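## Task

Pull the carton marked A34 out of the row of cartons standing on the wall shelf and set it down on the desk. Every other carton in that row has to stay where it was, neither moved nor rotated. The robot must not tip over or be left leaning, or the attempt fails. The carton counts as placed only if it stays put without the robot holding it. At the end, open the gripper and move the robot away from it.

## Robot and tools

Robot: a simulated Hello Robot Stretch 4 with one arm. It has an omni-wheel base, a lift that slides up a mast, a telescoping arm that reaches straight forward, a wrist with yaw, pitch and roll, and a two-finger gripper. It stands about 1.6 m tall, and the base rim lies within 0.23 m of the base origin.

Frames: the base frame sits on the floor under the base centre, with x forward, y to the left and z up. hand_pose is reported in this frame. It is a point between the open fingertips, and the printed value may be somewhat off. When all wrist joints are 0, the hand axes line up with the base axes. The odometry frame is wherever the base frame was when the scene began. Heading is positive to the left and runs from -3.142 to 3.142.

execute_actions(actions, cameras): actions is a list holding either one action or nothing. An empty list simply reports state and images. An action may contain:
- base: exactly one relative move, measured from the base's last reported position. translate_m is a straight drive in metres, from -2 to 2, positive forward. strafe_m is a sideways slide in metres, from -2 to 2, positive to the left. rotate_rad is a turn in place in radians, from -3.2 to 3.2, positive counter-clockwise.
- joints: absolute targets, given by name. lift_m runs 0 to 1.2 m. arm_m is the extension, 0 to 0.55 m. wrist_yaw_rad runs -1.134 to 4.276: 0 faces forward, positive turns left, and 3.14 is folded back; above 3.4 the arm may block it. wrist_pitch_rad runs -1.117 to 4.259: 0 is level and 1.57 points straight down. wrist_roll_rad runs -1.117 to 4.259, and positive turns clockwise when seen from behind. gripper_m is the fingertip gap, -0.038 to 0.141 m; values below 0 press the fingers together. A target beyond a joint's range is clipped and still run.
- pace: "slow", "default", "fast" or "max". The base top speeds for these are 0.1, 0.3, 0.4 and 0.6 m/s, and it turns at 1, 2, 3 and 4 rad/s. With the lift raised above 0.2, base speed is capped lower.
- contact_limits: {"arm_m": value}, from 0 (most sensitive) to 0.75. If left out it is 0.5.
- end_of_arm: "enable_torque", sent by itself, wakes any wrist or gripper motor that has shut off.
cameras is a list drawn from head_camera, head_left_camera, head_right_camera, wrist_camera and "all". If it is omitted or null you get all of them; [] gives none. Any unknown key or out-of-range value rejects the whole call. Each action is limited to 15 s.

wait(seconds): 0 to 10. It sends no new command and returns state and images.
zoom_image(camera, region): region is [x0, y0, x1, y1] in pixels of that camera's latest full image, at most 504x504. Image sizes are head_camera 420x560, the head fisheyes 420x672 and wrist_camera 616x392.
read_manual(section): returns only the licence texts.
finished_scene(scene): ends the scene with the given number, and this cannot be reversed. Its result tells you whether the task succeeded and gives the next task. Call it only after the carton rests on the desk by itself and the gripper has let go and backed off.

Cameras: head_camera looks ahead and down from the top of the mast. To see elsewhere you have to turn the base. head_left_camera and head_right_camera are fisheyes that look more steeply down and show the base and arm. wrist_camera looks along the fingers, and the fingertips appear near the bottom of its image. The pictures line lists the images in order.

Result lines:
- base_status and joint_status: done; off_target (stopped short and possibly still pushing); contact_stop_at_<key> (blocked, the part goes slack and holds where it ended); limit_stop_at_<name>, including own_body (self-collision, for example pitch below -0.2 combined with a large roll) and tilt (leaning more than 6 degrees, which makes lift, arm and wheels go slack); time_out; torque_fault (the wrist motor has gone limp and needs enable_torque).
- on_its_own: what the robot did that you did not command. Here "held at" gives a target, not the actual position.
- lidar_m: 12 distances for 30-degree sectors. The 1st is straight ahead, and they go counter-clockwise, so the 4th is left, the 7th is behind and the 10th is right. "-" means nothing seen or closer than 0.25 m. Tabletops show up in it.
- wrist_depth_mm: a 7x7 grid of depths, 100 to 2000 mm.
- base_odometry comes from the wheels. If turned_by_wheels and turned_by_imu differ by more than about 0.1 rad, the base slipped or struck something.
- base_tilt is in degrees, forward/right positive.
- motor_effort is in % with the peak in brackets. A clear jump in gripper effort means a firm grip; the gripper_m reading by itself does not show whether anything is held.

Gripping: command a gap smaller than the carton's width. A tighter command squeezes harder and draws the object toward the wrist. If the fingertips get caught on a surface below, raise the lift. To unfold the wrist at the start, send lift_m 0.4 and wrist_yaw_rad 0 together.

Things to avoid: knocking the neighbouring cartons, dropping the carton or slamming it down, and hard pushes. Use a low arm_m contact limit when reaching near the shelf. Do not drive or turn with a load over about 1 kg while arm_m is above 0.2, especially at fast paces, because the robot can tip. Pressing the gripper into things can trip a torque_fault. Once any stop is reported, later calls in that same reply are skipped. Joints or the base left out of an action may keep pushing toward their old targets.

Each tool is called after "Request:" by a JSON object that holds its "method" and its "body".

## Session

Request:
{"method": "execute_actions", "body": {"actions": []}}

Scene clock: 0.00 s.
base_odometry: x=+0.000 y=+0.000 heading=+0.000 (m, m, rad; odometry frame)
turned_by_wheels: +0.000 (rad since the last result)
turned_by_imu: +0.000 (rad since the last result)
base_tilt: forward=-0.4 right=-0.6 (deg)
lidar_m: 1.53 1.86 2.22 2.25 2.02 1.84 1.86 2.24 1.46 1.47 2.08 1.49
base_status: not commanded
joint_positions: lift_m=+0.285 arm_m=+0.001 wrist_yaw_rad=+3.182 wrist_pitch_rad=+0.002 wrist_roll_rad=-0.008 gripper_m=+0.057
joint_status: not commanded
motor_effort: lift_m=+19 arm_m=+0 wrist_yaw_rad=-1 wrist_pitch_rad=-5 wrist_roll_rad=+0 gripper_m=-3 wheel_0=+0 wheel_1=-1 wheel_2=+1 (%)
hand_pose: x=-0.1199 y=+0.0756 z=+0.4623 quat_wxyz=(-0.020, -0.001, -0.004, +1.000) (m; base frame)
wrist_depth_mm: - 138 215 - 1921 1756 1661 / - 110 135 - 1863 1756 1618 / - 110 134 - 1983 1808 1618 / - 121 145 - 1921 1756 1618 / 137 147 - - 1921 1808 1618 / 214 - 220 - 209 1756 1576 / 211 1308 1255 1308 1229 1205 1281
pictures: head_camera, head_left_camera, head_right_camera, wrist_camera
Images, in order (width x height): head_camera 420x560, head_left_camera 420x672, head_right_camera 420x672, wrist_camera 616x392.

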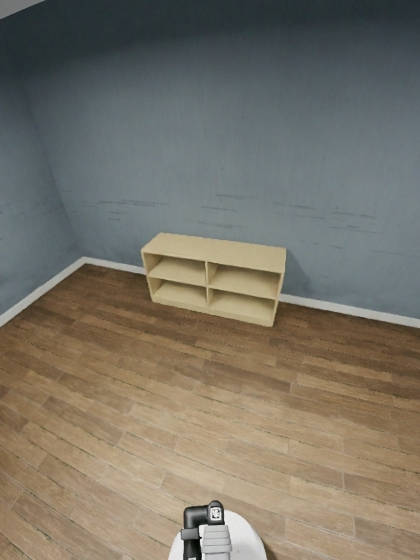

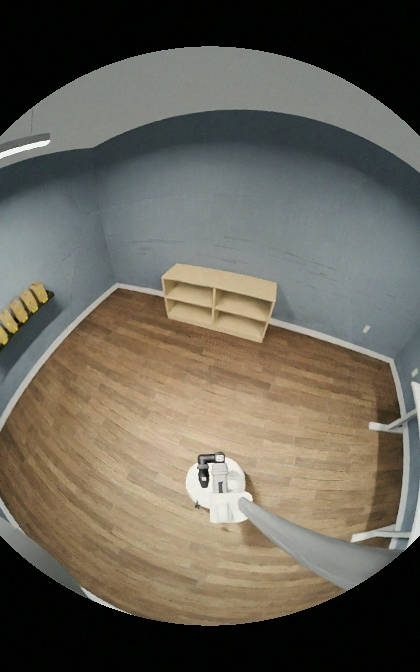

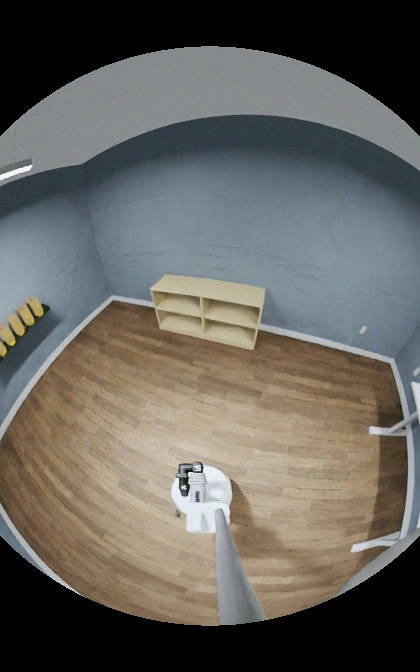

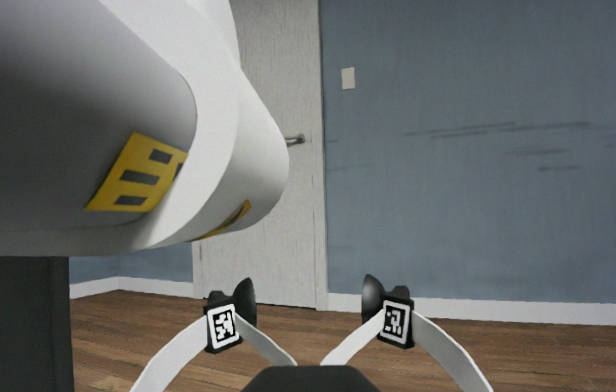

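Request:
{"method": "execute_actions", "body": {"actions": [{"base":{"rotate_rad":1.3},"joints":{"lift_m":0.4,"wrist_yaw_rad":0},"pace":"fast"}], "cameras": ["head_camera"]}}

Request:
{"method": "execute_actions", "body": {"actions": [{"base":{"translate_m":1.2},"joints":{"lift_m":0.8},"pace":"fast"}], "cameras": ["head_camera","wrist_camera"]}}

Scene clock: 2.80 s.
base_odometry: x=+0.000 y=+0.000 heading=+1.299 (m, m, rad; odometry frame)
turned_by_wheels: +1.299 (rad since the last result)
turned_by_imu: +1.295 (rad since the last result)
base_tilt: forward=-0.4 right=-0.6 (deg)
lidar_m: 2.19 2.35 1.85 1.80 1.94 1.51 1.50 1.58 1.92 1.50 1.61 2.26
base_status: done
joint_positions: lift_m=+0.400 arm_m=+0.001 wrist_yaw_rad=+0.001 wrist_pitch_rad=+0.002 wrist_roll_rad=-0.008 gripper_m=+0.057
joint_status: all done
motor_effort: lift_m=+21(24) arm_m=+0(0) wrist_yaw_rad=-2(8) wrist_pitch_rad=-6(6) wrist_roll_rad=+1(0) gripper_m=-2(3) wheel_0=-5(10) wheel_1=-6(13) wheel_2=-6(15) (%)
hand_pose: x=+0.4605 y=-0.0872 z=+0.5775 quat_wxyz=(+1.000, -0.004, +0.001, +0.000) (m; base frame)
wrist_depth_mm: - - - - - - - / - - - - - - - / - - - - - - - / - - - - - - - / - - - - - - - / - - 220 - 208 - - / 1661 1576 1499 1537 1499 1464 1537
pictures: head_camera
Images, in order (width x height): head_camera 420x560.

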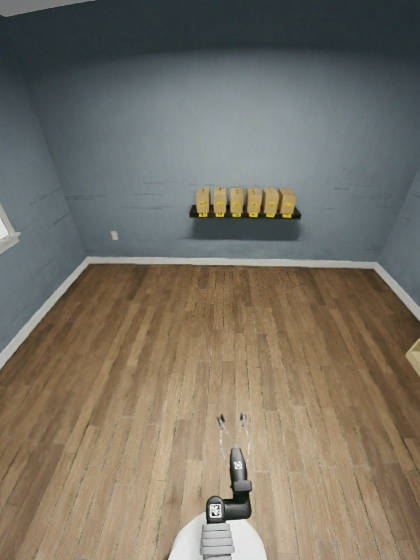

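Scene clock: 7.07 s.
base_odometry: x=+0.322 y=+1.156 heading=+1.299 (m, m, rad; odometry frame)
turned_by_wheels: +0.000 (rad since the last result)
turned_by_imu: +0.001 (rad since the last result)
base_tilt: forward=-0.4 right=-0.6 (deg)
lidar_m: 1.00 1.38 1.71 1.67 1.84 2.73 3.16 2.63 1.63 1.59 1.67 1.02
base_status: done
joint_positions: lift_m=+0.800 arm_m=+0.001 wrist_yaw_rad=+0.000 wrist_pitch_rad=+0.002 wrist_roll_rad=-0.008 gripper_m=+0.057
joint_status: all done
motor_effort: lift_m=+21(24) arm_m=+0(0) wrist_yaw_rad=+0(2) wrist_pitch_rad=-6(6) wrist_roll_rad=+0(1) gripper_m=-4(3) wheel_0=+2(11) wheel_1=+4(12) wheel_2=-3(18) (%)
hand_pose: x=+0.4605 y=-0.0874 z=+0.9775 quat_wxyz=(+1.000, -0.004, +0.001, +0.000) (m; base frame)
wrist_depth_mm: 1205 1160 1118 1098 1078 1042 1008 / 1205 1182 1118 1098 1060 1025 991 / 1205 1160 1138 1078 1042 1025 976 / 1182 1160 1098 1078 1060 1025 1008 / 1182 1138 1098 931 946 778 778 / 1160 1138 220 831 208 768 750 / 1160 1138 820 798 788 741 741
pictures: head_camera, wrist_camera
Images, in order (width x height): head_camera 420x560, wrist_camera 616x392.

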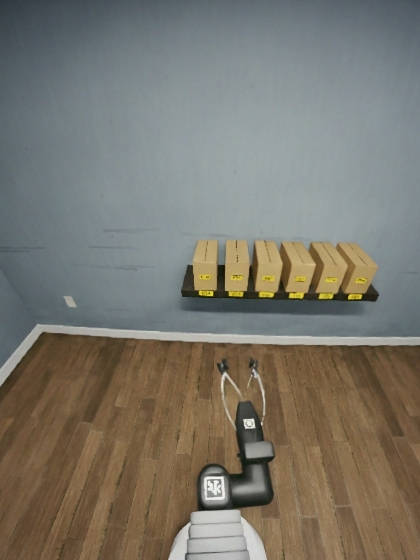

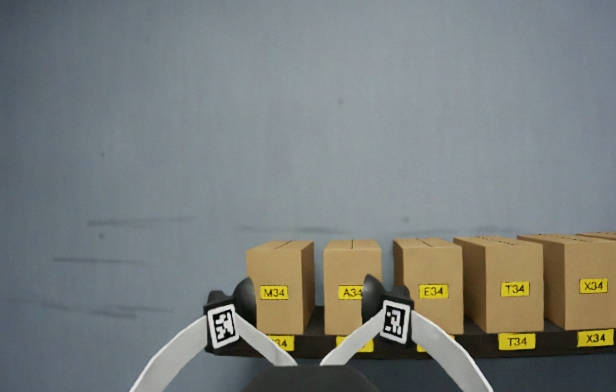

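Request:
{"method": "zoom_image", "body": {"camera": "head_camera", "region": [170,220,390,460]}}

Request:
{"method": "execute_actions", "body": {"actions": [{"base":{"rotate_rad":-0.07},"joints":{"lift_m":0.63,"gripper_m":0.135},"pace":"fast"}], "cameras": ["head_camera","wrist_camera"]}}

Request:
{"method": "execute_actions", "body": {"actions": [{"joints":{"arm_m":0.4},"pace":"fast"}], "cameras": ["head_camera","wrist_camera"]}}

Region (170, 220, 390, 460) of head_camera's 420x560 image, scaled by 2.100, with more detail than that image has; it fills the left 462 columns of this view, and the rest is white.

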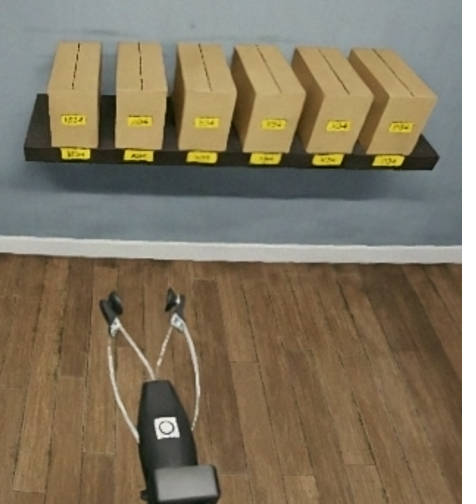

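Scene clock: 10.77 s.
base_odometry: x=+0.322 y=+1.156 heading=+1.230 (m, m, rad; odometry frame)
turned_by_wheels: -0.069 (rad since the last result)
turned_by_imu: -0.070 (rad since the last result)
base_tilt: forward=-0.4 right=-0.5 (deg)
lidar_m: 1.00 1.33 1.75 1.68 1.82 2.53 3.20 2.79 1.68 1.61 1.74 1.04
base_status: done
joint_positions: lift_m=+0.630 arm_m=+0.001 wrist_yaw_rad=+0.000 wrist_pitch_rad=+0.002 wrist_roll_rad=-0.008 gripper_m=+0.135
joint_status: all done
motor_effort: lift_m=+17(18) arm_m=+0(0) wrist_yaw_rad=-1(1) wrist_pitch_rad=-6(5) wrist_roll_rad=+0(0) gripper_m=+1(5) wheel_0=+3(8) wheel_1=+5(11) wheel_2=+6(8) (%)
hand_pose: x=+0.4605 y=-0.0874 z=+0.8078 quat_wxyz=(+1.000, -0.004, +0.001, +0.000) (m; base frame)
wrist_depth_mm: 1138 1138 1118 1118 1098 1078 1078 / 1138 1118 1078 1098 1078 1060 1042 / 1138 1118 1098 1098 1078 1078 1042 / 1118 1098 831 820 809 798 788 / 1118 1098 831 809 798 788 778 / 1118 1098 1078 1078 1060 216 1008 / 1118 1078 1078 153 1042 1042 1025
pictures: head_camera, wrist_camera
Images, in order (width x height): head_camera 420x560, wrist_camera 616x392.

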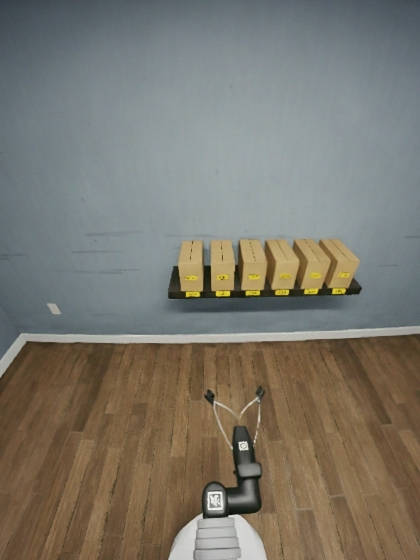

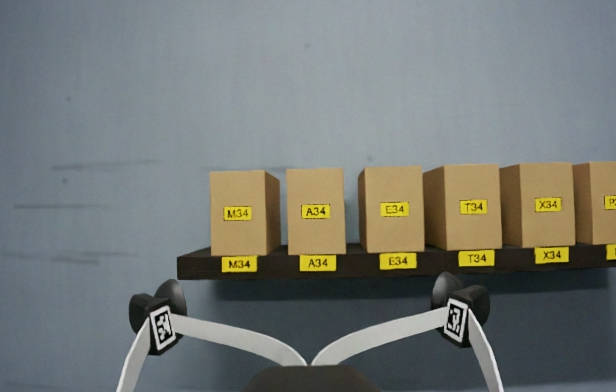

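Scene clock: 12.67 s.
base_odometry: x=+0.322 y=+1.156 heading=+1.230 (m, m, rad; odometry frame)
turned_by_wheels: +0.000 (rad since the last result)
turned_by_imu: -0.001 (rad since the last result)
base_tilt: forward=-0.4 right=-0.6 (deg)
lidar_m: 1.01 1.33 1.74 1.67 1.82 2.51 3.18 2.80 1.68 1.60 1.75 1.04
base_status: not commanded
joint_positions: lift_m=+0.630 arm_m=+0.398 wrist_yaw_rad=+0.000 wrist_pitch_rad=+0.002 wrist_roll_rad=-0.008 gripper_m=+0.135
joint_status: all done
motor_effort: lift_m=+17(17) arm_m=+9(8) wrist_yaw_rad=-1(0) wrist_pitch_rad=-5(6) wrist_roll_rad=+0(0) gripper_m=+0(1) wheel_0=+4(4) wheel_1=+5(5) wheel_2=+6(6) (%)
hand_pose: x=+0.8579 y=-0.0874 z=+0.8079 quat_wxyz=(+1.000, -0.004, +0.001, +0.000) (m; base frame)
wrist_depth_mm: 707 699 699 683 676 661 654 / 699 699 691 676 668 654 647 / 707 691 676 415 517 404 430 / 699 424 427 415 410 402 415 / 699 418 424 410 407 397 421 / 683 415 407 404 397 216 387 / 676 676 668 153 647 640 640
pictures: head_camera, wrist_camera
Images, in order (width x height): head_camera 420x560, wrist_camera 616x392.

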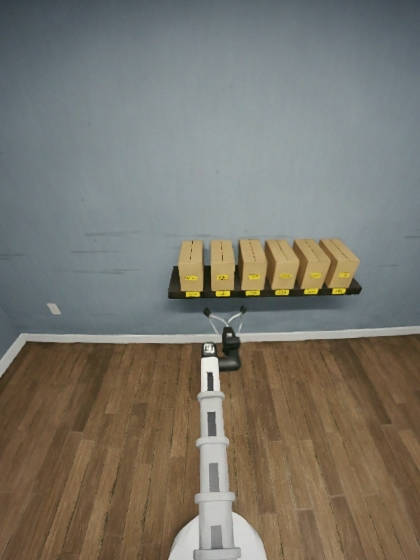

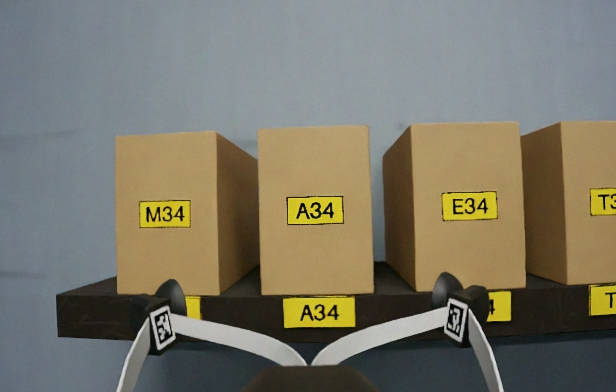

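Request:
{"method": "execute_actions", "body": {"actions": [{"base":{"rotate_rad":-0.035},"joints":{"lift_m":0.71,"gripper_m":0.128,"wrist_yaw_rad":-0.02,"arm_m":0.05},"pace":"fast"}], "cameras": []}}

Request:
{"method": "execute_actions", "body": {"actions": [{"base":{"strafe_m":0.037}}], "cameras": []}}

Request:
{"method": "execute_actions", "body": {"actions": [{"base":{"translate_m":0.47}}], "cameras": ["head_camera","wrist_camera"]}}

Scene clock: 15.13 s.
base_odometry: x=+0.322 y=+1.156 heading=+1.196 (m, m, rad; odometry frame)
turned_by_wheels: -0.034 (rad since the last result)
turned_by_imu: -0.035 (rad since the last result)
base_tilt: forward=-0.4 right=-0.5 (deg)
lidar_m: 1.01 1.32 1.76 1.67 1.79 2.45 3.52 2.82 1.68 1.60 1.81 1.07
base_status: done
joint_positions: lift_m=+0.710 arm_m=+0.052 wrist_yaw_rad=-0.020 wrist_pitch_rad=+0.002 wrist_roll_rad=-0.008 gripper_m=+0.128
joint_status: all done
motor_effort: lift_m=+21(22) arm_m=-9(9) wrist_yaw_rad=+0(8) wrist_pitch_rad=-7(6) wrist_roll_rad=+0(0) gripper_m=+1(1) wheel_0=+2(9) wheel_1=+5(10) wheel_2=+2(12) (%)
hand_pose: x=+0.5091 y=-0.0932 z=+0.8875 quat_wxyz=(+1.000, -0.004, +0.001, -0.010) (m; base frame)
wrist_depth_mm: 1042 1060 1060 1042 1042 1042 1042 / 1042 1042 1060 1042 1042 1042 1060 / 1025 1042 1060 1025 1025 1042 1042 / 1042 1025 1025 1042 1042 1025 1025 / 1008 1025 759 759 759 768 759 / 1025 1025 750 759 750 759 759 / 1008 1025 1025 580 1025 1008 1008
pictures: none
No camera images: the call's "cameras" was empty. Leave "cameras" out to get every camera's image.

Scene clock: 16.13 s.
base_odometry: x=+0.288 y=+1.169 heading=+1.196 (m, m, rad; odometry frame)
turned_by_wheels: +0.000 (rad since the last result)
turned_by_imu: +0.000 (rad since the last result)
base_tilt: forward=-0.5 right=-0.6 (deg)
lidar_m: 1.01 1.32 1.74 1.65 1.76 2.40 3.52 2.82 1.72 1.66 1.85 1.06
base_status: done
joint_positions: lift_m=+0.710 arm_m=+0.052 wrist_yaw_rad=-0.020 wrist_pitch_rad=+0.002 wrist_roll_rad=-0.008 gripper_m=+0.128
joint_status: not commanded
motor_effort: lift_m=+21(21) arm_m=-9(9) wrist_yaw_rad=+0(0) wrist_pitch_rad=-6(6) wrist_roll_rad=+0(0) gripper_m=+0(0) wheel_0=-3(10) wheel_1=+5(15) wheel_2=+0(2) (%)
hand_pose: x=+0.5091 y=-0.0932 z=+0.8875 quat_wxyz=(+1.000, -0.004, +0.001, -0.010) (m; base frame)
wrist_depth_mm: 1042 1042 1060 1042 1042 1042 1042 / 1025 1042 1042 1042 1060 1042 1042 / 1060 1025 1042 1060 1042 1042 1042 / 1042 1042 1025 1025 1042 1025 1042 / 1025 1025 768 768 759 768 759 / 1008 1025 759 759 759 750 759 / 991 1008 991 585 1008 1008 1025
pictures: none
No camera images: the call's "cameras" was empty. Leave "cameras" out to get every camera's image.

Scene clock: 19.17 s.
base_odometry: x=+0.460 y=+1.606 heading=+1.196 (m, m, rad; odometry frame)
turned_by_wheels: +0.000 (rad since the last result)
turned_by_imu: +0.000 (rad since the last result)
base_tilt: forward=-0.4 right=-0.5 (deg)
lidar_m: 0.54 0.57 1.15 1.65 1.71 2.39 3.60 2.93 1.72 1.85 0.81 0.58
base_status: done
joint_positions: lift_m=+0.710 arm_m=+0.052 wrist_yaw_rad=-0.020 wrist_pitch_rad=+0.002 wrist_roll_rad=-0.008 gripper_m=+0.128
joint_status: not commanded
motor_effort: lift_m=+21(21) arm_m=-9(9) wrist_yaw_rad=+0(0) wrist_pitch_rad=-6(6) wrist_roll_rad=+0(0) gripper_m=+0(1) wheel_0=+3(8) wheel_1=+6(11) wheel_2=-5(15) (%)
hand_pose: x=+0.5091 y=-0.0932 z=+0.8875 quat_wxyz=(+1.000, -0.004, +0.001, -0.010) (m; base frame)
wrist_depth_mm: 559 559 554 559 559 554 554 / 549 559 554 554 559 549 554 / 554 549 554 559 554 554 549 / 549 549 544 549 549 291 291 / 290 290 320 290 319 290 290 / 287 286 286 289 289 287 286 / 286 285 304 220 320 287 285
pictures: head_camera, wrist_camera
Images, in order (width x height): head_camera 420x560, wrist_camera 616x392.

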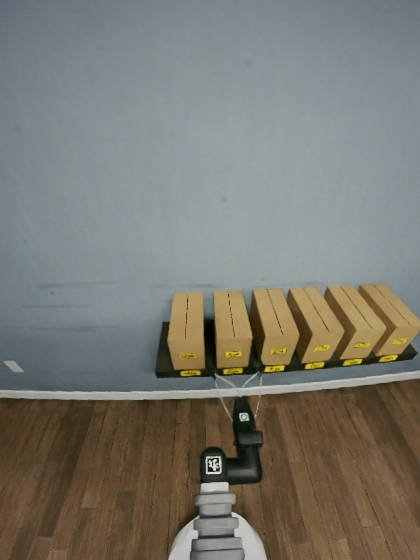

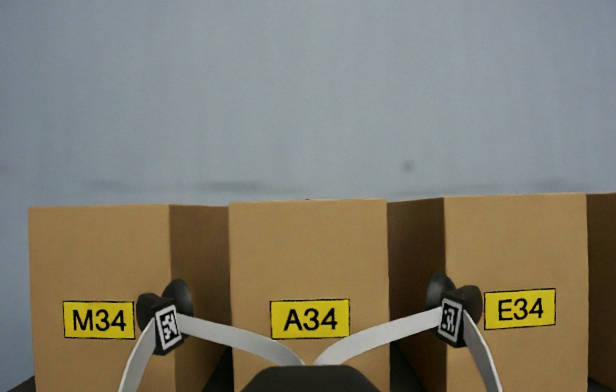

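Request:
{"method": "execute_actions", "body": {"actions": [{"joints":{"arm_m":0.095,"gripper_m":0.123},"pace":"slow","contact_limits":{"arm_m":0.15}}], "cameras": ["head_camera","wrist_camera"]}}

Request:
{"method": "zoom_image", "body": {"camera": "head_camera", "region": [180,310,300,420]}}

Scene clock: 21.30 s.
base_odometry: x=+0.460 y=+1.606 heading=+1.196 (m, m, rad; odometry frame)
turned_by_wheels: +0.000 (rad since the last result)
turned_by_imu: -0.001 (rad since the last result)
base_tilt: forward=-0.4 right=-0.6 (deg)
lidar_m: 0.53 0.56 1.15 1.64 1.73 2.39 3.62 2.91 1.72 1.83 0.80 0.57
base_status: not commanded
joint_positions: lift_m=+0.710 arm_m=+0.093 wrist_yaw_rad=-0.020 wrist_pitch_rad=+0.002 wrist_roll_rad=-0.008 gripper_m=+0.123
joint_status: all done
motor_effort: lift_m=+21(21) arm_m=+9(9) wrist_yaw_rad=+0(0) wrist_pitch_rad=-6(6) wrist_roll_rad=+0(1) gripper_m=-1(4) wheel_0=+3(3) wheel_1=+6(7) wheel_2=-5(5) (%)
contact_limits: arm_m 0.15
hand_pose: x=+0.5510 y=-0.0932 z=+0.8875 quat_wxyz=(+1.000, -0.004, +0.001, -0.010) (m; base frame)
wrist_depth_mm: 517 512 512 521 512 512 512 / 508 508 512 517 512 517 508 / 508 508 512 508 508 512 508 / 504 508 508 504 508 262 249 / 247 247 247 247 248 248 248 / 246 246 246 246 245 247 245 / 243 245 246 197 245 245 244
pictures: head_camera, wrist_camera
Images, in order (width x height): head_camera 420x560, wrist_camera 616x392.

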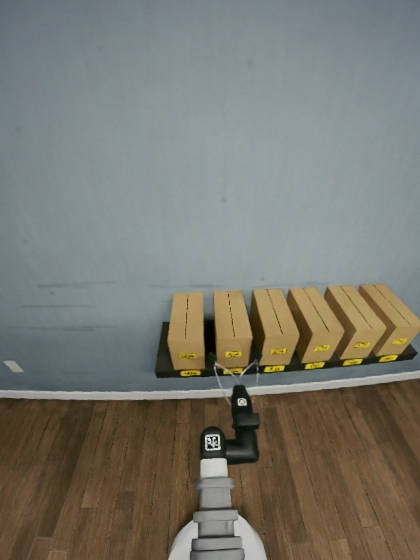

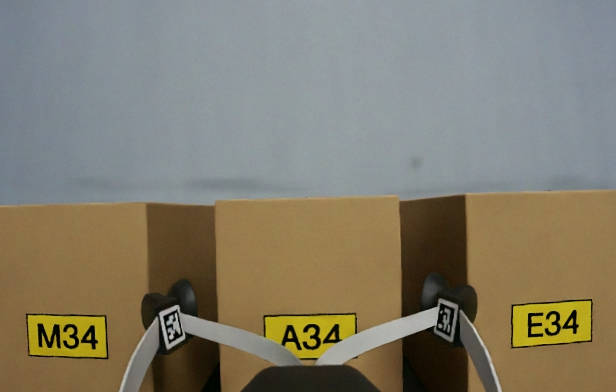

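Region (180, 310, 300, 420) of head_camera's 420x560 image, scaled by 4.200, with more detail than that image has; it fills the top 462 rows of this view, and the rest is white.

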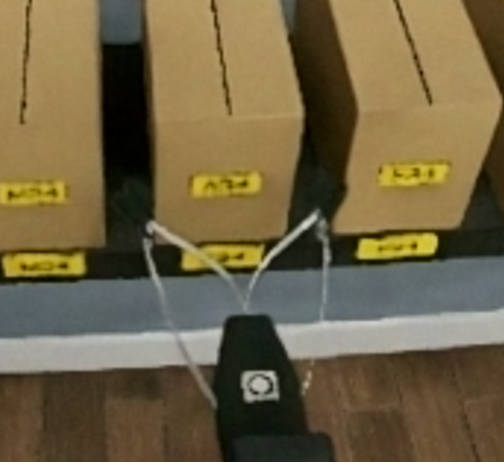

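Request:
{"method": "execute_actions", "body": {"actions": [{"joints":{"arm_m":0.0,"lift_m":1.13,"wrist_pitch_rad":1.57},"pace":"fast"}], "cameras": []}}

Request:
{"method": "execute_actions", "body": {"actions": [{"base":{"translate_m":0.25},"joints":{"arm_m":0.27}}], "cameras": ["head_right_camera","wrist_camera"]}}

Scene clock: 24.37 s.
base_odometry: x=+0.460 y=+1.606 heading=+1.196 (m, m, rad; odometry frame)
turned_by_wheels: +0.000 (rad since the last result)
turned_by_imu: -0.001 (rad since the last result)
base_tilt: forward=-0.4 right=-0.6 (deg)
lidar_m: 0.54 0.57 1.17 1.65 1.71 2.39 3.61 2.94 1.73 1.84 0.78 0.58
base_status: not commanded
joint_positions: lift_m=+1.130 arm_m=+0.003 wrist_yaw_rad=-0.020 wrist_pitch_rad=+1.570 wrist_roll_rad=-0.008 gripper_m=+0.123
joint_status: all done
joint sent to its limit — the command would take arm_m past its lower limit, so that joint was sent only as far as its limit.
motor_effort: lift_m=+21(24) arm_m=-9(8) wrist_yaw_rad=+0(1) wrist_pitch_rad=+1(3) wrist_roll_rad=+0(1) gripper_m=-2(0) wheel_0=+3(3) wheel_1=+6(6) wheel_2=-5(5) (%)
hand_pose: x=+0.1719 y=-0.0874 z=+1.0195 quat_wxyz=(+0.707, +0.004, +0.707, -0.004) (m; base frame)
wrist_depth_mm: 1182 1182 1255 1281 1229 1281 1281 / 1281 1308 1308 1308 1255 1281 1255 / 1281 1281 1308 1255 1255 1281 1308 / 1281 1255 1281 1281 1308 1255 1255 / 1281 1255 1255 1042 1281 1255 1255 / 1255 1281 1042 1042 1255 1255 1255 / 1255 1281 1255 455 1255 1255 1229
pictures: none
No camera images: the call's "cameras" was empty. Leave "cameras" out to get every camera's image.

Scene clock: 26.63 s.
base_odometry: x=+0.551 y=+1.839 heading=+1.197 (m, m, rad; odometry frame)
turned_by_wheels: +0.001 (rad since the last result)
turned_by_imu: +0.000 (rad since the last result)
base_tilt: forward=-0.4 right=-0.6 (deg)
lidar_m: 0.30 0.33 0.78 1.66 1.71 2.39 - 2.40 1.80 2.05 0.44 0.32
base_status: done
joint_positions: lift_m=+1.130 arm_m=+0.268 wrist_yaw_rad=-0.020 wrist_pitch_rad=+1.570 wrist_roll_rad=-0.008 gripper_m=+0.123
joint_status: all done
motor_effort: lift_m=+21(21) arm_m=+9(11) wrist_yaw_rad=+0(1) wrist_pitch_rad=+2(0) wrist_roll_rad=+0(0) gripper_m=+2(2) wheel_0=+5(9) wheel_1=+7(11) wheel_2=-5(15) (%)
hand_pose: x=+0.4379 y=-0.0874 z=+1.0195 quat_wxyz=(+0.707, +0.004, +0.707, -0.004) (m; base frame)
wrist_depth_mm: 171 173 179 182 184 182 - / 233 242 253 258 262 262 259 / 297 298 325 296 322 296 296 / 294 296 322 294 325 294 291 / 294 294 317 293 327 291 291 / 293 291 290 293 293 289 291 / 289 289 319 220 324 289 290
pictures: head_right_camera, wrist_camera
Images, in order (width x height): head_right_camera 420x672, wrist_camera 616x392.

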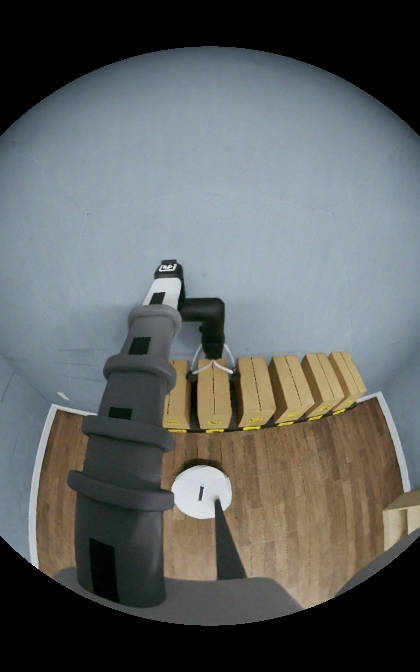

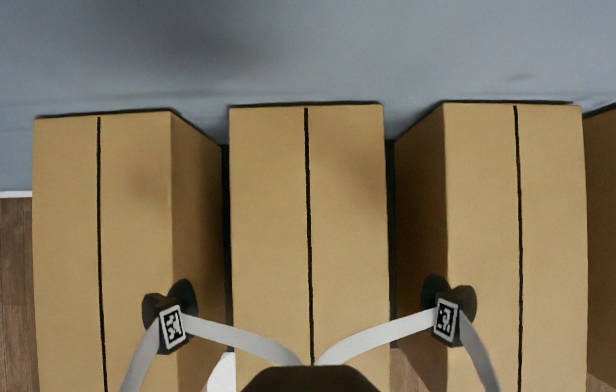

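Request:
{"method": "execute_actions", "body": {"actions": [{"joints":{"lift_m":1.065},"pace":"slow"}], "cameras": ["wrist_camera"]}}

Scene clock: 28.80 s.
base_odometry: x=+0.551 y=+1.839 heading=+1.197 (m, m, rad; odometry frame)
turned_by_wheels: +0.000 (rad since the last result)
turned_by_imu: -0.001 (rad since the last result)
base_tilt: forward=-0.4 right=-0.5 (deg)
lidar_m: 0.30 0.32 0.81 1.66 1.73 2.40 - 2.43 1.79 2.04 0.44 0.31
base_status: not commanded
joint_positions: lift_m=+1.065 arm_m=+0.268 wrist_yaw_rad=-0.020 wrist_pitch_rad=+1.570 wrist_roll_rad=-0.008 gripper_m=+0.123
joint_status: all done
motor_effort: lift_m=+16(19) arm_m=+8(9) wrist_yaw_rad=-1(1) wrist_pitch_rad=+2(2) wrist_roll_rad=+1(1) gripper_m=+0(1) wheel_0=+5(5) wheel_1=+7(7) wheel_2=-5(5) (%)
hand_pose: x=+0.4379 y=-0.0874 z=+0.9550 quat_wxyz=(+0.707, +0.004, +0.707, -0.004) (m; base frame)
wrist_depth_mm: 170 173 179 183 184 183 - / 233 232 232 231 231 232 231 / 231 232 231 230 230 231 230 / 229 230 229 229 229 230 229 / 229 229 229 229 228 229 228 / 227 227 226 227 226 227 225 / 226 225 226 188 225 224 225
pictures: wrist_camera
Images, in order (width x height): wrist_camera 616x392.

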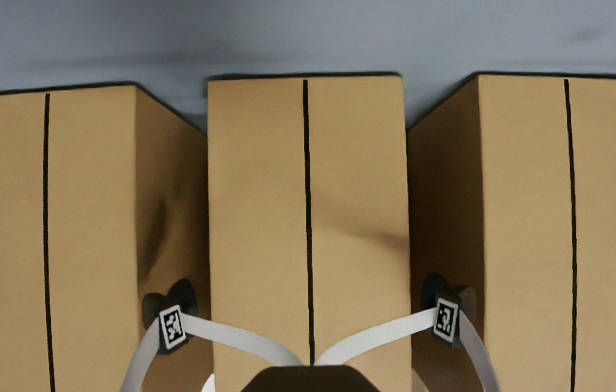

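Request:
{"method": "execute_actions", "body": {"actions": [{"joints":{"lift_m":1.033},"pace":"slow"}], "cameras": ["wrist_camera"]}}

Request:
{"method": "execute_actions", "body": {"actions": [{"joints":{"gripper_m":0.05}}], "cameras": ["wrist_camera"]}}

Request:
{"method": "execute_actions", "body": {"actions": [{"joints":{"lift_m":1.055},"pace":"slow"}], "cameras": ["wrist_camera","head_right_camera"]}}

Scene clock: 30.30 s.
base_odometry: x=+0.551 y=+1.839 heading=+1.197 (m, m, rad; odometry frame)
turned_by_wheels: +0.000 (rad since the last result)
turned_by_imu: +0.000 (rad since the last result)
base_tilt: forward=-0.5 right=-0.5 (deg)
lidar_m: 0.30 0.31 0.77 1.65 1.71 2.40 - 2.40 1.81 2.05 0.44 0.32
base_status: not commanded
joint_positions: lift_m=+1.033 arm_m=+0.268 wrist_yaw_rad=-0.020 wrist_pitch_rad=+1.570 wrist_roll_rad=-0.008 gripper_m=+0.123
joint_status: all done
motor_effort: lift_m=+16(15) arm_m=+9(9) wrist_yaw_rad=-1(1) wrist_pitch_rad=+2(2) wrist_roll_rad=+0(1) gripper_m=+0(1) wheel_0=+5(5) wheel_1=+7(7) wheel_2=-5(5) (%)
hand_pose: x=+0.4379 y=-0.0874 z=+0.9230 quat_wxyz=(+0.707, +0.004, +0.707, -0.004) (m; base frame)
wrist_depth_mm: 171 174 179 183 184 183 - / 200 212 200 200 200 220 200 / 199 228 198 198 199 227 198 / 197 227 198 197 196 229 197 / 196 224 196 196 196 229 196 / 195 203 195 195 195 198 195 / 193 194 193 172 194 196 -
pictures: wrist_camera
Images, in order (width x height): wrist_camera 616x392.

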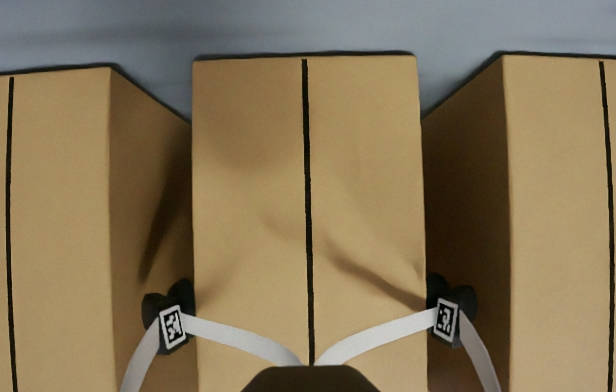

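Scene clock: 31.93 s.
base_odometry: x=+0.551 y=+1.839 heading=+1.197 (m, m, rad; odometry frame)
turned_by_wheels: +0.000 (rad since the last result)
turned_by_imu: -0.001 (rad since the last result)
base_tilt: forward=-0.4 right=-0.6 (deg)
lidar_m: 0.28 0.31 0.80 1.66 1.72 2.41 - 2.38 1.82 2.04 0.44 0.31
base_status: not commanded
joint_positions: lift_m=+1.033 arm_m=+0.268 wrist_yaw_rad=-0.020 wrist_pitch_rad=+1.570 wrist_roll_rad=-0.008 gripper_m=+0.051
joint_status: all done
motor_effort: lift_m=+16(16) arm_m=+9(9) wrist_yaw_rad=-1(1) wrist_pitch_rad=+1(3) wrist_roll_rad=+0(0) gripper_m=-30(31) wheel_0=+5(5) wheel_1=+7(7) wheel_2=-5(5) (%)
hand_pose: x=+0.4378 y=-0.0874 z=+0.9229 quat_wxyz=(+0.707, +0.004, +0.707, -0.004) (m; base frame)
wrist_depth_mm: 171 174 178 178 179 184 - / 200 211 179 179 179 222 198 / 198 227 178 177 177 227 197 / 197 226 176 176 177 229 196 / 196 224 175 175 175 229 195 / 195 195 174 174 174 193 193 / 193 174 172 173 172 195 -
pictures: wrist_camera
Images, in order (width x height): wrist_camera 616x392.

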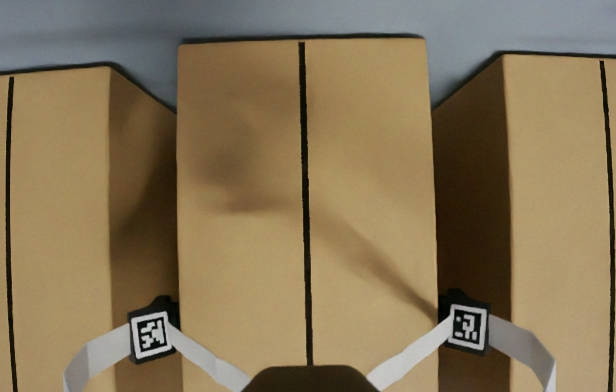

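Scene clock: 32.87 s.
base_odometry: x=+0.551 y=+1.839 heading=+1.197 (m, m, rad; odometry frame)
turned_by_wheels: +0.000 (rad since the last result)
turned_by_imu: +0.000 (rad since the last result)
base_tilt: forward=-0.5 right=-0.6 (deg)
lidar_m: 0.30 0.32 0.80 1.66 1.72 2.39 - 2.40 1.82 2.04 0.45 0.32
base_status: not commanded
joint_positions: lift_m=+1.055 arm_m=+0.268 wrist_yaw_rad=-0.020 wrist_pitch_rad=+1.570 wrist_roll_rad=-0.008 gripper_m=+0.051
joint_status: all done
motor_effort: lift_m=+22(24) arm_m=+9(9) wrist_yaw_rad=-1(1) wrist_pitch_rad=+2(2) wrist_roll_rad=-1(0) gripper_m=-28(30) wheel_0=+5(5) wheel_1=+7(7) wheel_2=-5(5) (%)
hand_pose: x=+0.4378 y=-0.0874 z=+0.9445 quat_wxyz=(+0.707, +0.004, +0.707, -0.004) (m; base frame)
wrist_depth_mm: 171 174 178 179 179 183 - / 220 222 178 179 178 221 221 / 220 227 178 177 177 228 220 / 219 226 176 176 176 229 218 / 218 224 175 175 175 229 217 / 216 216 174 174 174 204 216 / 216 173 173 173 173 213 -
pictures: head_right_camera, wrist_camera
Images, in order (width x height): head_right_camera 420x672, wrist_camera 616x392.

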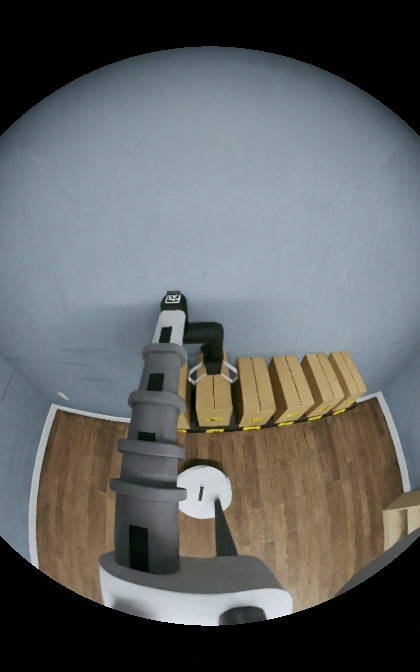

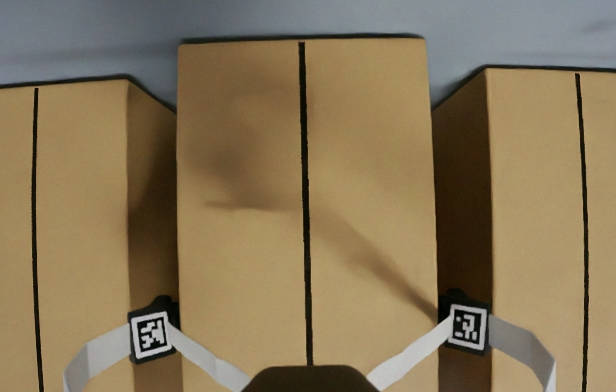

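Held and light. Back out and turn.

Request:
{"method": "execute_actions", "body": {"actions": [{"base":{"translate_m":-2.0},"joints":{"arm_m":0.15,"lift_m":1.08}}], "cameras": ["head_camera"]}}

Request:
{"method": "execute_actions", "body": {"actions": [{"base":{"rotate_rad":-3.14}}], "cameras": ["head_right_camera","head_left_camera"]}}

Scene clock: 41.30 s.
base_odometry: x=-0.180 y=-0.022 heading=+1.197 (m, m, rad; odometry frame)
turned_by_wheels: +0.000 (rad since the last result)
turned_by_imu: -0.006 (rad since the last result)
base_tilt: forward=-0.5 right=-0.5 (deg)
lidar_m: 0.25 2.34 1.71 1.64 1.75 1.45 1.37 1.44 2.15 1.68 1.74 0.25
base_status: done
joint_positions: lift_m=+1.080 arm_m=+0.152 wrist_yaw_rad=-0.020 wrist_pitch_rad=+1.570 wrist_roll_rad=-0.008 gripper_m=+0.051
joint_status: all done
motor_effort: lift_m=+22(26) arm_m=-9(9) wrist_yaw_rad=+0(1) wrist_pitch_rad=+1(3) wrist_roll_rad=+0(0) gripper_m=-29(30) wheel_0=-4(10) wheel_1=-5(10) wheel_2=+6(14) (%)
hand_pose: x=+0.3208 y=-0.0874 z=+0.9695 quat_wxyz=(+0.707, +0.004, +0.707, -0.004) (m; base frame)
wrist_depth_mm: 1229 1229 1205 1281 1229 1229 1229 / 1229 1229 179 179 178 1229 1255 / 1205 1229 178 177 177 1205 1229 / 1229 1205 177 176 176 1229 1229 / 1205 1229 176 175 175 1229 1182 / 1205 1205 174 174 174 204 1182 / 1205 174 172 173 172 1182 1205
pictures: head_camera
Images, in order (width x height): head_camera 420x560.

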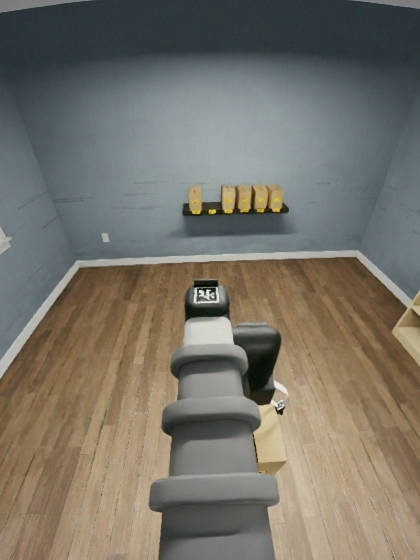

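Scene clock: 44.90 s.
base_odometry: x=-0.180 y=-0.022 heading=-1.942 (m, m, rad; odometry frame)
turned_by_wheels: -3.138 (rad since the last result)
turned_by_imu: -3.133 (rad since the last result)
base_tilt: forward=-0.4 right=-0.6 (deg)
lidar_m: 0.26 1.45 2.15 1.65 1.76 2.44 2.54 2.35 1.73 1.65 1.69 0.25
base_status: done
joint_positions: lift_m=+1.080 arm_m=+0.152 wrist_yaw_rad=-0.020 wrist_pitch_rad=+1.570 wrist_roll_rad=-0.008 gripper_m=+0.051
joint_status: not commanded
motor_effort: lift_m=+22(22) arm_m=-8(8) wrist_yaw_rad=-1(1) wrist_pitch_rad=+1(1) wrist_roll_rad=+0(0) gripper_m=-28(31) wheel_0=+6(9) wheel_1=+8(12) wheel_2=+7(11) (%)
hand_pose: x=+0.3209 y=-0.0874 z=+0.9695 quat_wxyz=(+0.707, +0.004, +0.707, -0.004) (m; base frame)
wrist_depth_mm: 1255 1205 1229 1229 1229 1229 1229 / 1229 1255 178 178 178 1255 1205 / 1229 1229 177 177 177 1229 1229 / 1205 1205 176 176 176 1205 1205 / 1255 1205 175 175 175 1182 1182 / 1205 1205 174 174 174 204 1205 / 1205 173 173 173 172 1182 1182
pictures: head_left_camera, head_right_camera
Images, in order (width x height): head_left_camera 420x672, head_right_camera 420x672.

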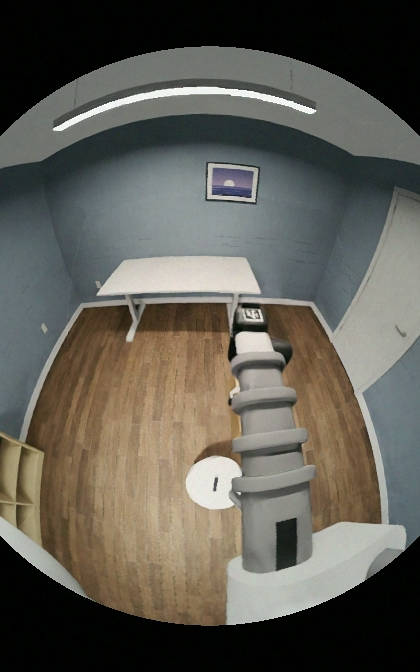

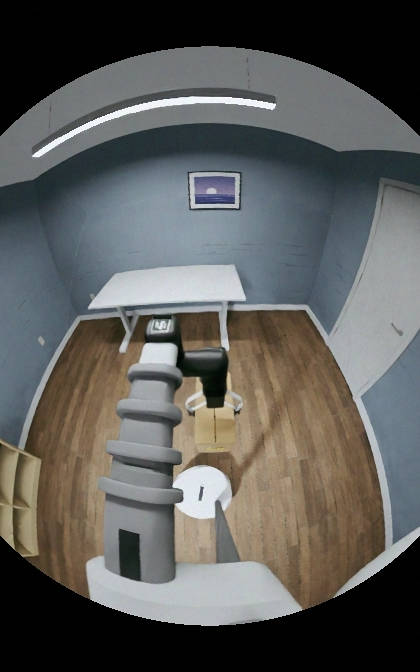

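Request:
{"method": "execute_actions", "body": {"actions": [{"base":{"translate_m":1.02},"joints":{"arm_m":0.45,"lift_m":1.08}}], "cameras": ["head_right_camera","wrist_camera"]}}

Scene clock: 50.07 s.
base_odometry: x=-0.550 y=-0.973 heading=-1.941 (m, m, rad; odometry frame)
turned_by_wheels: +0.000 (rad since the last result)
turned_by_imu: +0.000 (rad since the last result)
base_tilt: forward=-0.5 right=-0.5 (deg)
lidar_m: 0.34 0.37 0.54 2.09 2.03 2.40 3.65 2.39 1.73 1.61 0.52 0.36
base_status: done
joint_positions: lift_m=+1.080 arm_m=+0.448 wrist_yaw_rad=-0.020 wrist_pitch_rad=+1.570 wrist_roll_rad=-0.008 gripper_m=+0.051
joint_status: all done
motor_effort: lift_m=+22(17) arm_m=+9(10) wrist_yaw_rad=-1(0) wrist_pitch_rad=+1(1) wrist_roll_rad=+0(0) gripper_m=-30(30) wheel_0=+4(9) wheel_1=+7(10) wheel_2=-5(14) (%)
hand_pose: x=+0.6179 y=-0.0874 z=+0.9695 quat_wxyz=(+0.707, +0.004, +0.707, -0.004) (m; base frame)
wrist_depth_mm: 484 480 484 484 480 480 1060 / 480 484 179 178 178 480 1229 / 477 480 178 177 177 477 1205 / 473 469 176 176 176 473 1205 / 473 466 175 175 175 469 1182 / 466 469 174 174 174 203 1205 / 469 173 173 173 172 466 1182
pictures: head_right_camera, wrist_camera
Images, in order (width x height): head_right_camera 420x672, wrist_camera 616x392.

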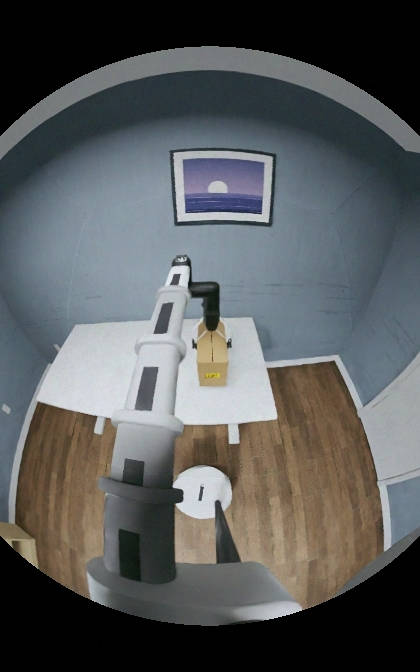

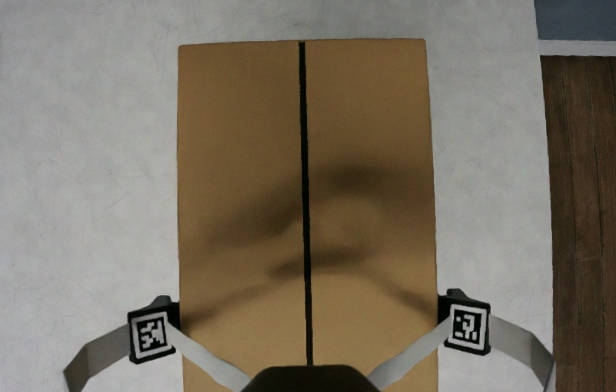

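Request:
{"method": "execute_actions", "body": {"actions": [{"joints":{"lift_m":0.98}}], "cameras": []}}

Request:
{"method": "execute_actions", "body": {"actions": [{"joints":{"gripper_m":0.135}}], "cameras": []}}

Request:
{"method": "execute_actions", "body": {"actions": [{"joints":{"lift_m":1.08},"pace":"fast"}], "cameras": []}}

Request:
{"method": "execute_actions", "body": {"actions": [{"base":{"translate_m":-0.2},"joints":{"arm_m":0.02},"pace":"fast"}], "cameras": ["head_right_camera"]}}

Scene clock: 52.07 s.
base_odometry: x=-0.550 y=-0.973 heading=-1.941 (m, m, rad; odometry frame)
turned_by_wheels: +0.000 (rad since the last result)
turned_by_imu: -0.001 (rad since the last result)
base_tilt: forward=-0.4 right=-0.6 (deg)
lidar_m: 0.36 0.37 0.52 2.08 2.04 2.40 3.66 2.39 1.72 1.60 0.52 0.37
base_status: not commanded
joint_positions: lift_m=+0.980 arm_m=+0.448 wrist_yaw_rad=-0.020 wrist_pitch_rad=+1.570 wrist_roll_rad=-0.008 gripper_m=+0.051
joint_status: all done
motor_effort: lift_m=+17(22) arm_m=+9(9) wrist_yaw_rad=-1(1) wrist_pitch_rad=+1(1) wrist_roll_rad=+1(0) gripper_m=-30(28) wheel_0=+4(4) wheel_1=+7(7) wheel_2=-5(5) (%)
hand_pose: x=+0.6179 y=-0.0874 z=+0.8699 quat_wxyz=(+0.707, +0.004, +0.707, -0.004) (m; base frame)
wrist_depth_mm: 379 382 382 377 382 379 379 / 379 377 178 178 179 379 377 / 375 377 177 178 177 375 373 / 375 373 176 176 176 373 373 / 370 370 175 175 175 370 368 / 368 368 174 174 174 204 366 / 366 174 173 173 172 366 366
pictures: none
No camera images: the call's "cameras" was empty. Leave "cameras" out to get every camera's image.

Scene clock: 53.90 s.
base_odometry: x=-0.550 y=-0.973 heading=-1.941 (m, m, rad; odometry frame)
turned_by_wheels: +0.000 (rad since the last result)
turned_by_imu: -0.001 (rad since the last result)
base_tilt: forward=-0.4 right=-0.6 (deg)
lidar_m: 0.36 0.37 0.53 2.09 2.02 2.41 3.64 2.39 1.72 1.61 0.51 0.36
base_status: not commanded
joint_positions: lift_m=+0.980 arm_m=+0.448 wrist_yaw_rad=-0.020 wrist_pitch_rad=+1.570 wrist_roll_rad=-0.008 gripper_m=+0.135
joint_status: all done
motor_effort: lift_m=+17(17) arm_m=+8(8) wrist_yaw_rad=+0(1) wrist_pitch_rad=+1(2) wrist_roll_rad=+0(0) gripper_m=+0(29) wheel_0=+4(3) wheel_1=+7(7) wheel_2=-5(5) (%)
hand_pose: x=+0.6178 y=-0.0874 z=+0.8699 quat_wxyz=(+0.707, +0.004, +0.707, -0.004) (m; base frame)
wrist_depth_mm: 379 377 382 379 377 379 379 / 377 377 194 193 195 377 379 / 375 377 193 193 193 375 375 / 375 373 192 192 193 373 375 / 373 370 191 190 190 370 370 / 368 368 190 189 190 216 370 / 370 366 189 153 188 366 366
pictures: none
No camera images: the call's "cameras" was empty. Leave "cameras" out to get every camera's image.

Scene clock: 55.07 s.
base_odometry: x=-0.550 y=-0.973 heading=-1.941 (m, m, rad; odometry frame)
turned_by_wheels: +0.000 (rad since the last result)
turned_by_imu: +0.000 (rad since the last result)
base_tilt: forward=-0.3 right=-0.6 (deg)
lidar_m: 0.34 0.37 0.53 2.09 2.05 2.41 3.64 2.38 1.73 1.59 0.50 0.37
base_status: not commanded
joint_positions: lift_m=+1.080 arm_m=+0.448 wrist_yaw_rad=-0.020 wrist_pitch_rad=+1.570 wrist_roll_rad=-0.008 gripper_m=+0.135
joint_status: all done
motor_effort: lift_m=+21(22) arm_m=+8(9) wrist_yaw_rad=-1(1) wrist_pitch_rad=+2(1) wrist_roll_rad=+1(0) gripper_m=+1(1) wheel_0=+3(4) wheel_1=+7(7) wheel_2=-5(5) (%)
hand_pose: x=+0.6178 y=-0.0874 z=+0.9696 quat_wxyz=(+0.707, +0.004, +0.707, -0.004) (m; base frame)
wrist_depth_mm: 484 484 484 480 484 484 1042 / 484 484 480 480 484 480 1205 / 477 473 477 294 477 477 1205 / 477 477 477 293 477 473 1229 / 469 473 469 291 473 473 1229 / 469 469 289 290 290 217 1205 / 469 469 466 154 466 466 466
pictures: none
No camera images: the call's "cameras" was empty. Leave "cameras" out to get every camera's image.

Scene clock: 57.03 s.
base_odometry: x=-0.477 y=-0.787 heading=-1.942 (m, m, rad; odometry frame)
turned_by_wheels: -0.001 (rad since the last result)
turned_by_imu: -0.001 (rad since the last result)
base_tilt: forward=-0.5 right=-0.6 (deg)
lidar_m: 0.57 0.59 0.82 2.07 1.93 2.39 3.43 2.36 1.73 1.58 1.68 0.58
base_status: done
joint_positions: lift_m=+1.080 arm_m=+0.022 wrist_yaw_rad=-0.020 wrist_pitch_rad=+1.570 wrist_roll_rad=-0.008 gripper_m=+0.135
joint_status: all done
motor_effort: lift_m=+21(21) arm_m=-9(8) wrist_yaw_rad=+0(1) wrist_pitch_rad=+1(0) wrist_roll_rad=-1(0) gripper_m=+0(2) wheel_0=-5(10) wheel_1=-7(11) wheel_2=+5(15) (%)
hand_pose: x=+0.1908 y=-0.0874 z=+0.9696 quat_wxyz=(+0.707, +0.004, +0.707, -0.004) (m; base frame)
wrist_depth_mm: 1229 1229 1229 1255 1229 1255 1229 / 1255 1205 1229 1205 1229 1229 1205 / 1229 1205 1229 1255 1229 1205 1205 / 1205 1229 1205 1229 1205 1229 1229 / 1205 1205 1205 991 1205 1205 1205 / 1205 1205 991 976 1205 218 1182 / 1205 1182 1205 154 1182 1205 1205
pictures: head_right_camera
Images, in order (width x height): head_right_camera 420x672.

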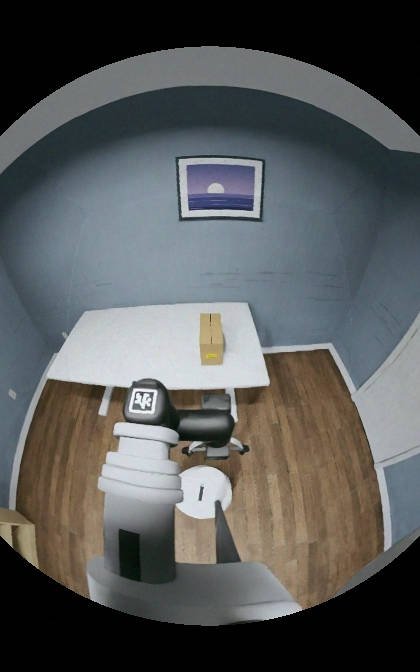

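Request:
{"method": "finished_scene", "body": {"scene": 1}}

The scene is finished: the task was done.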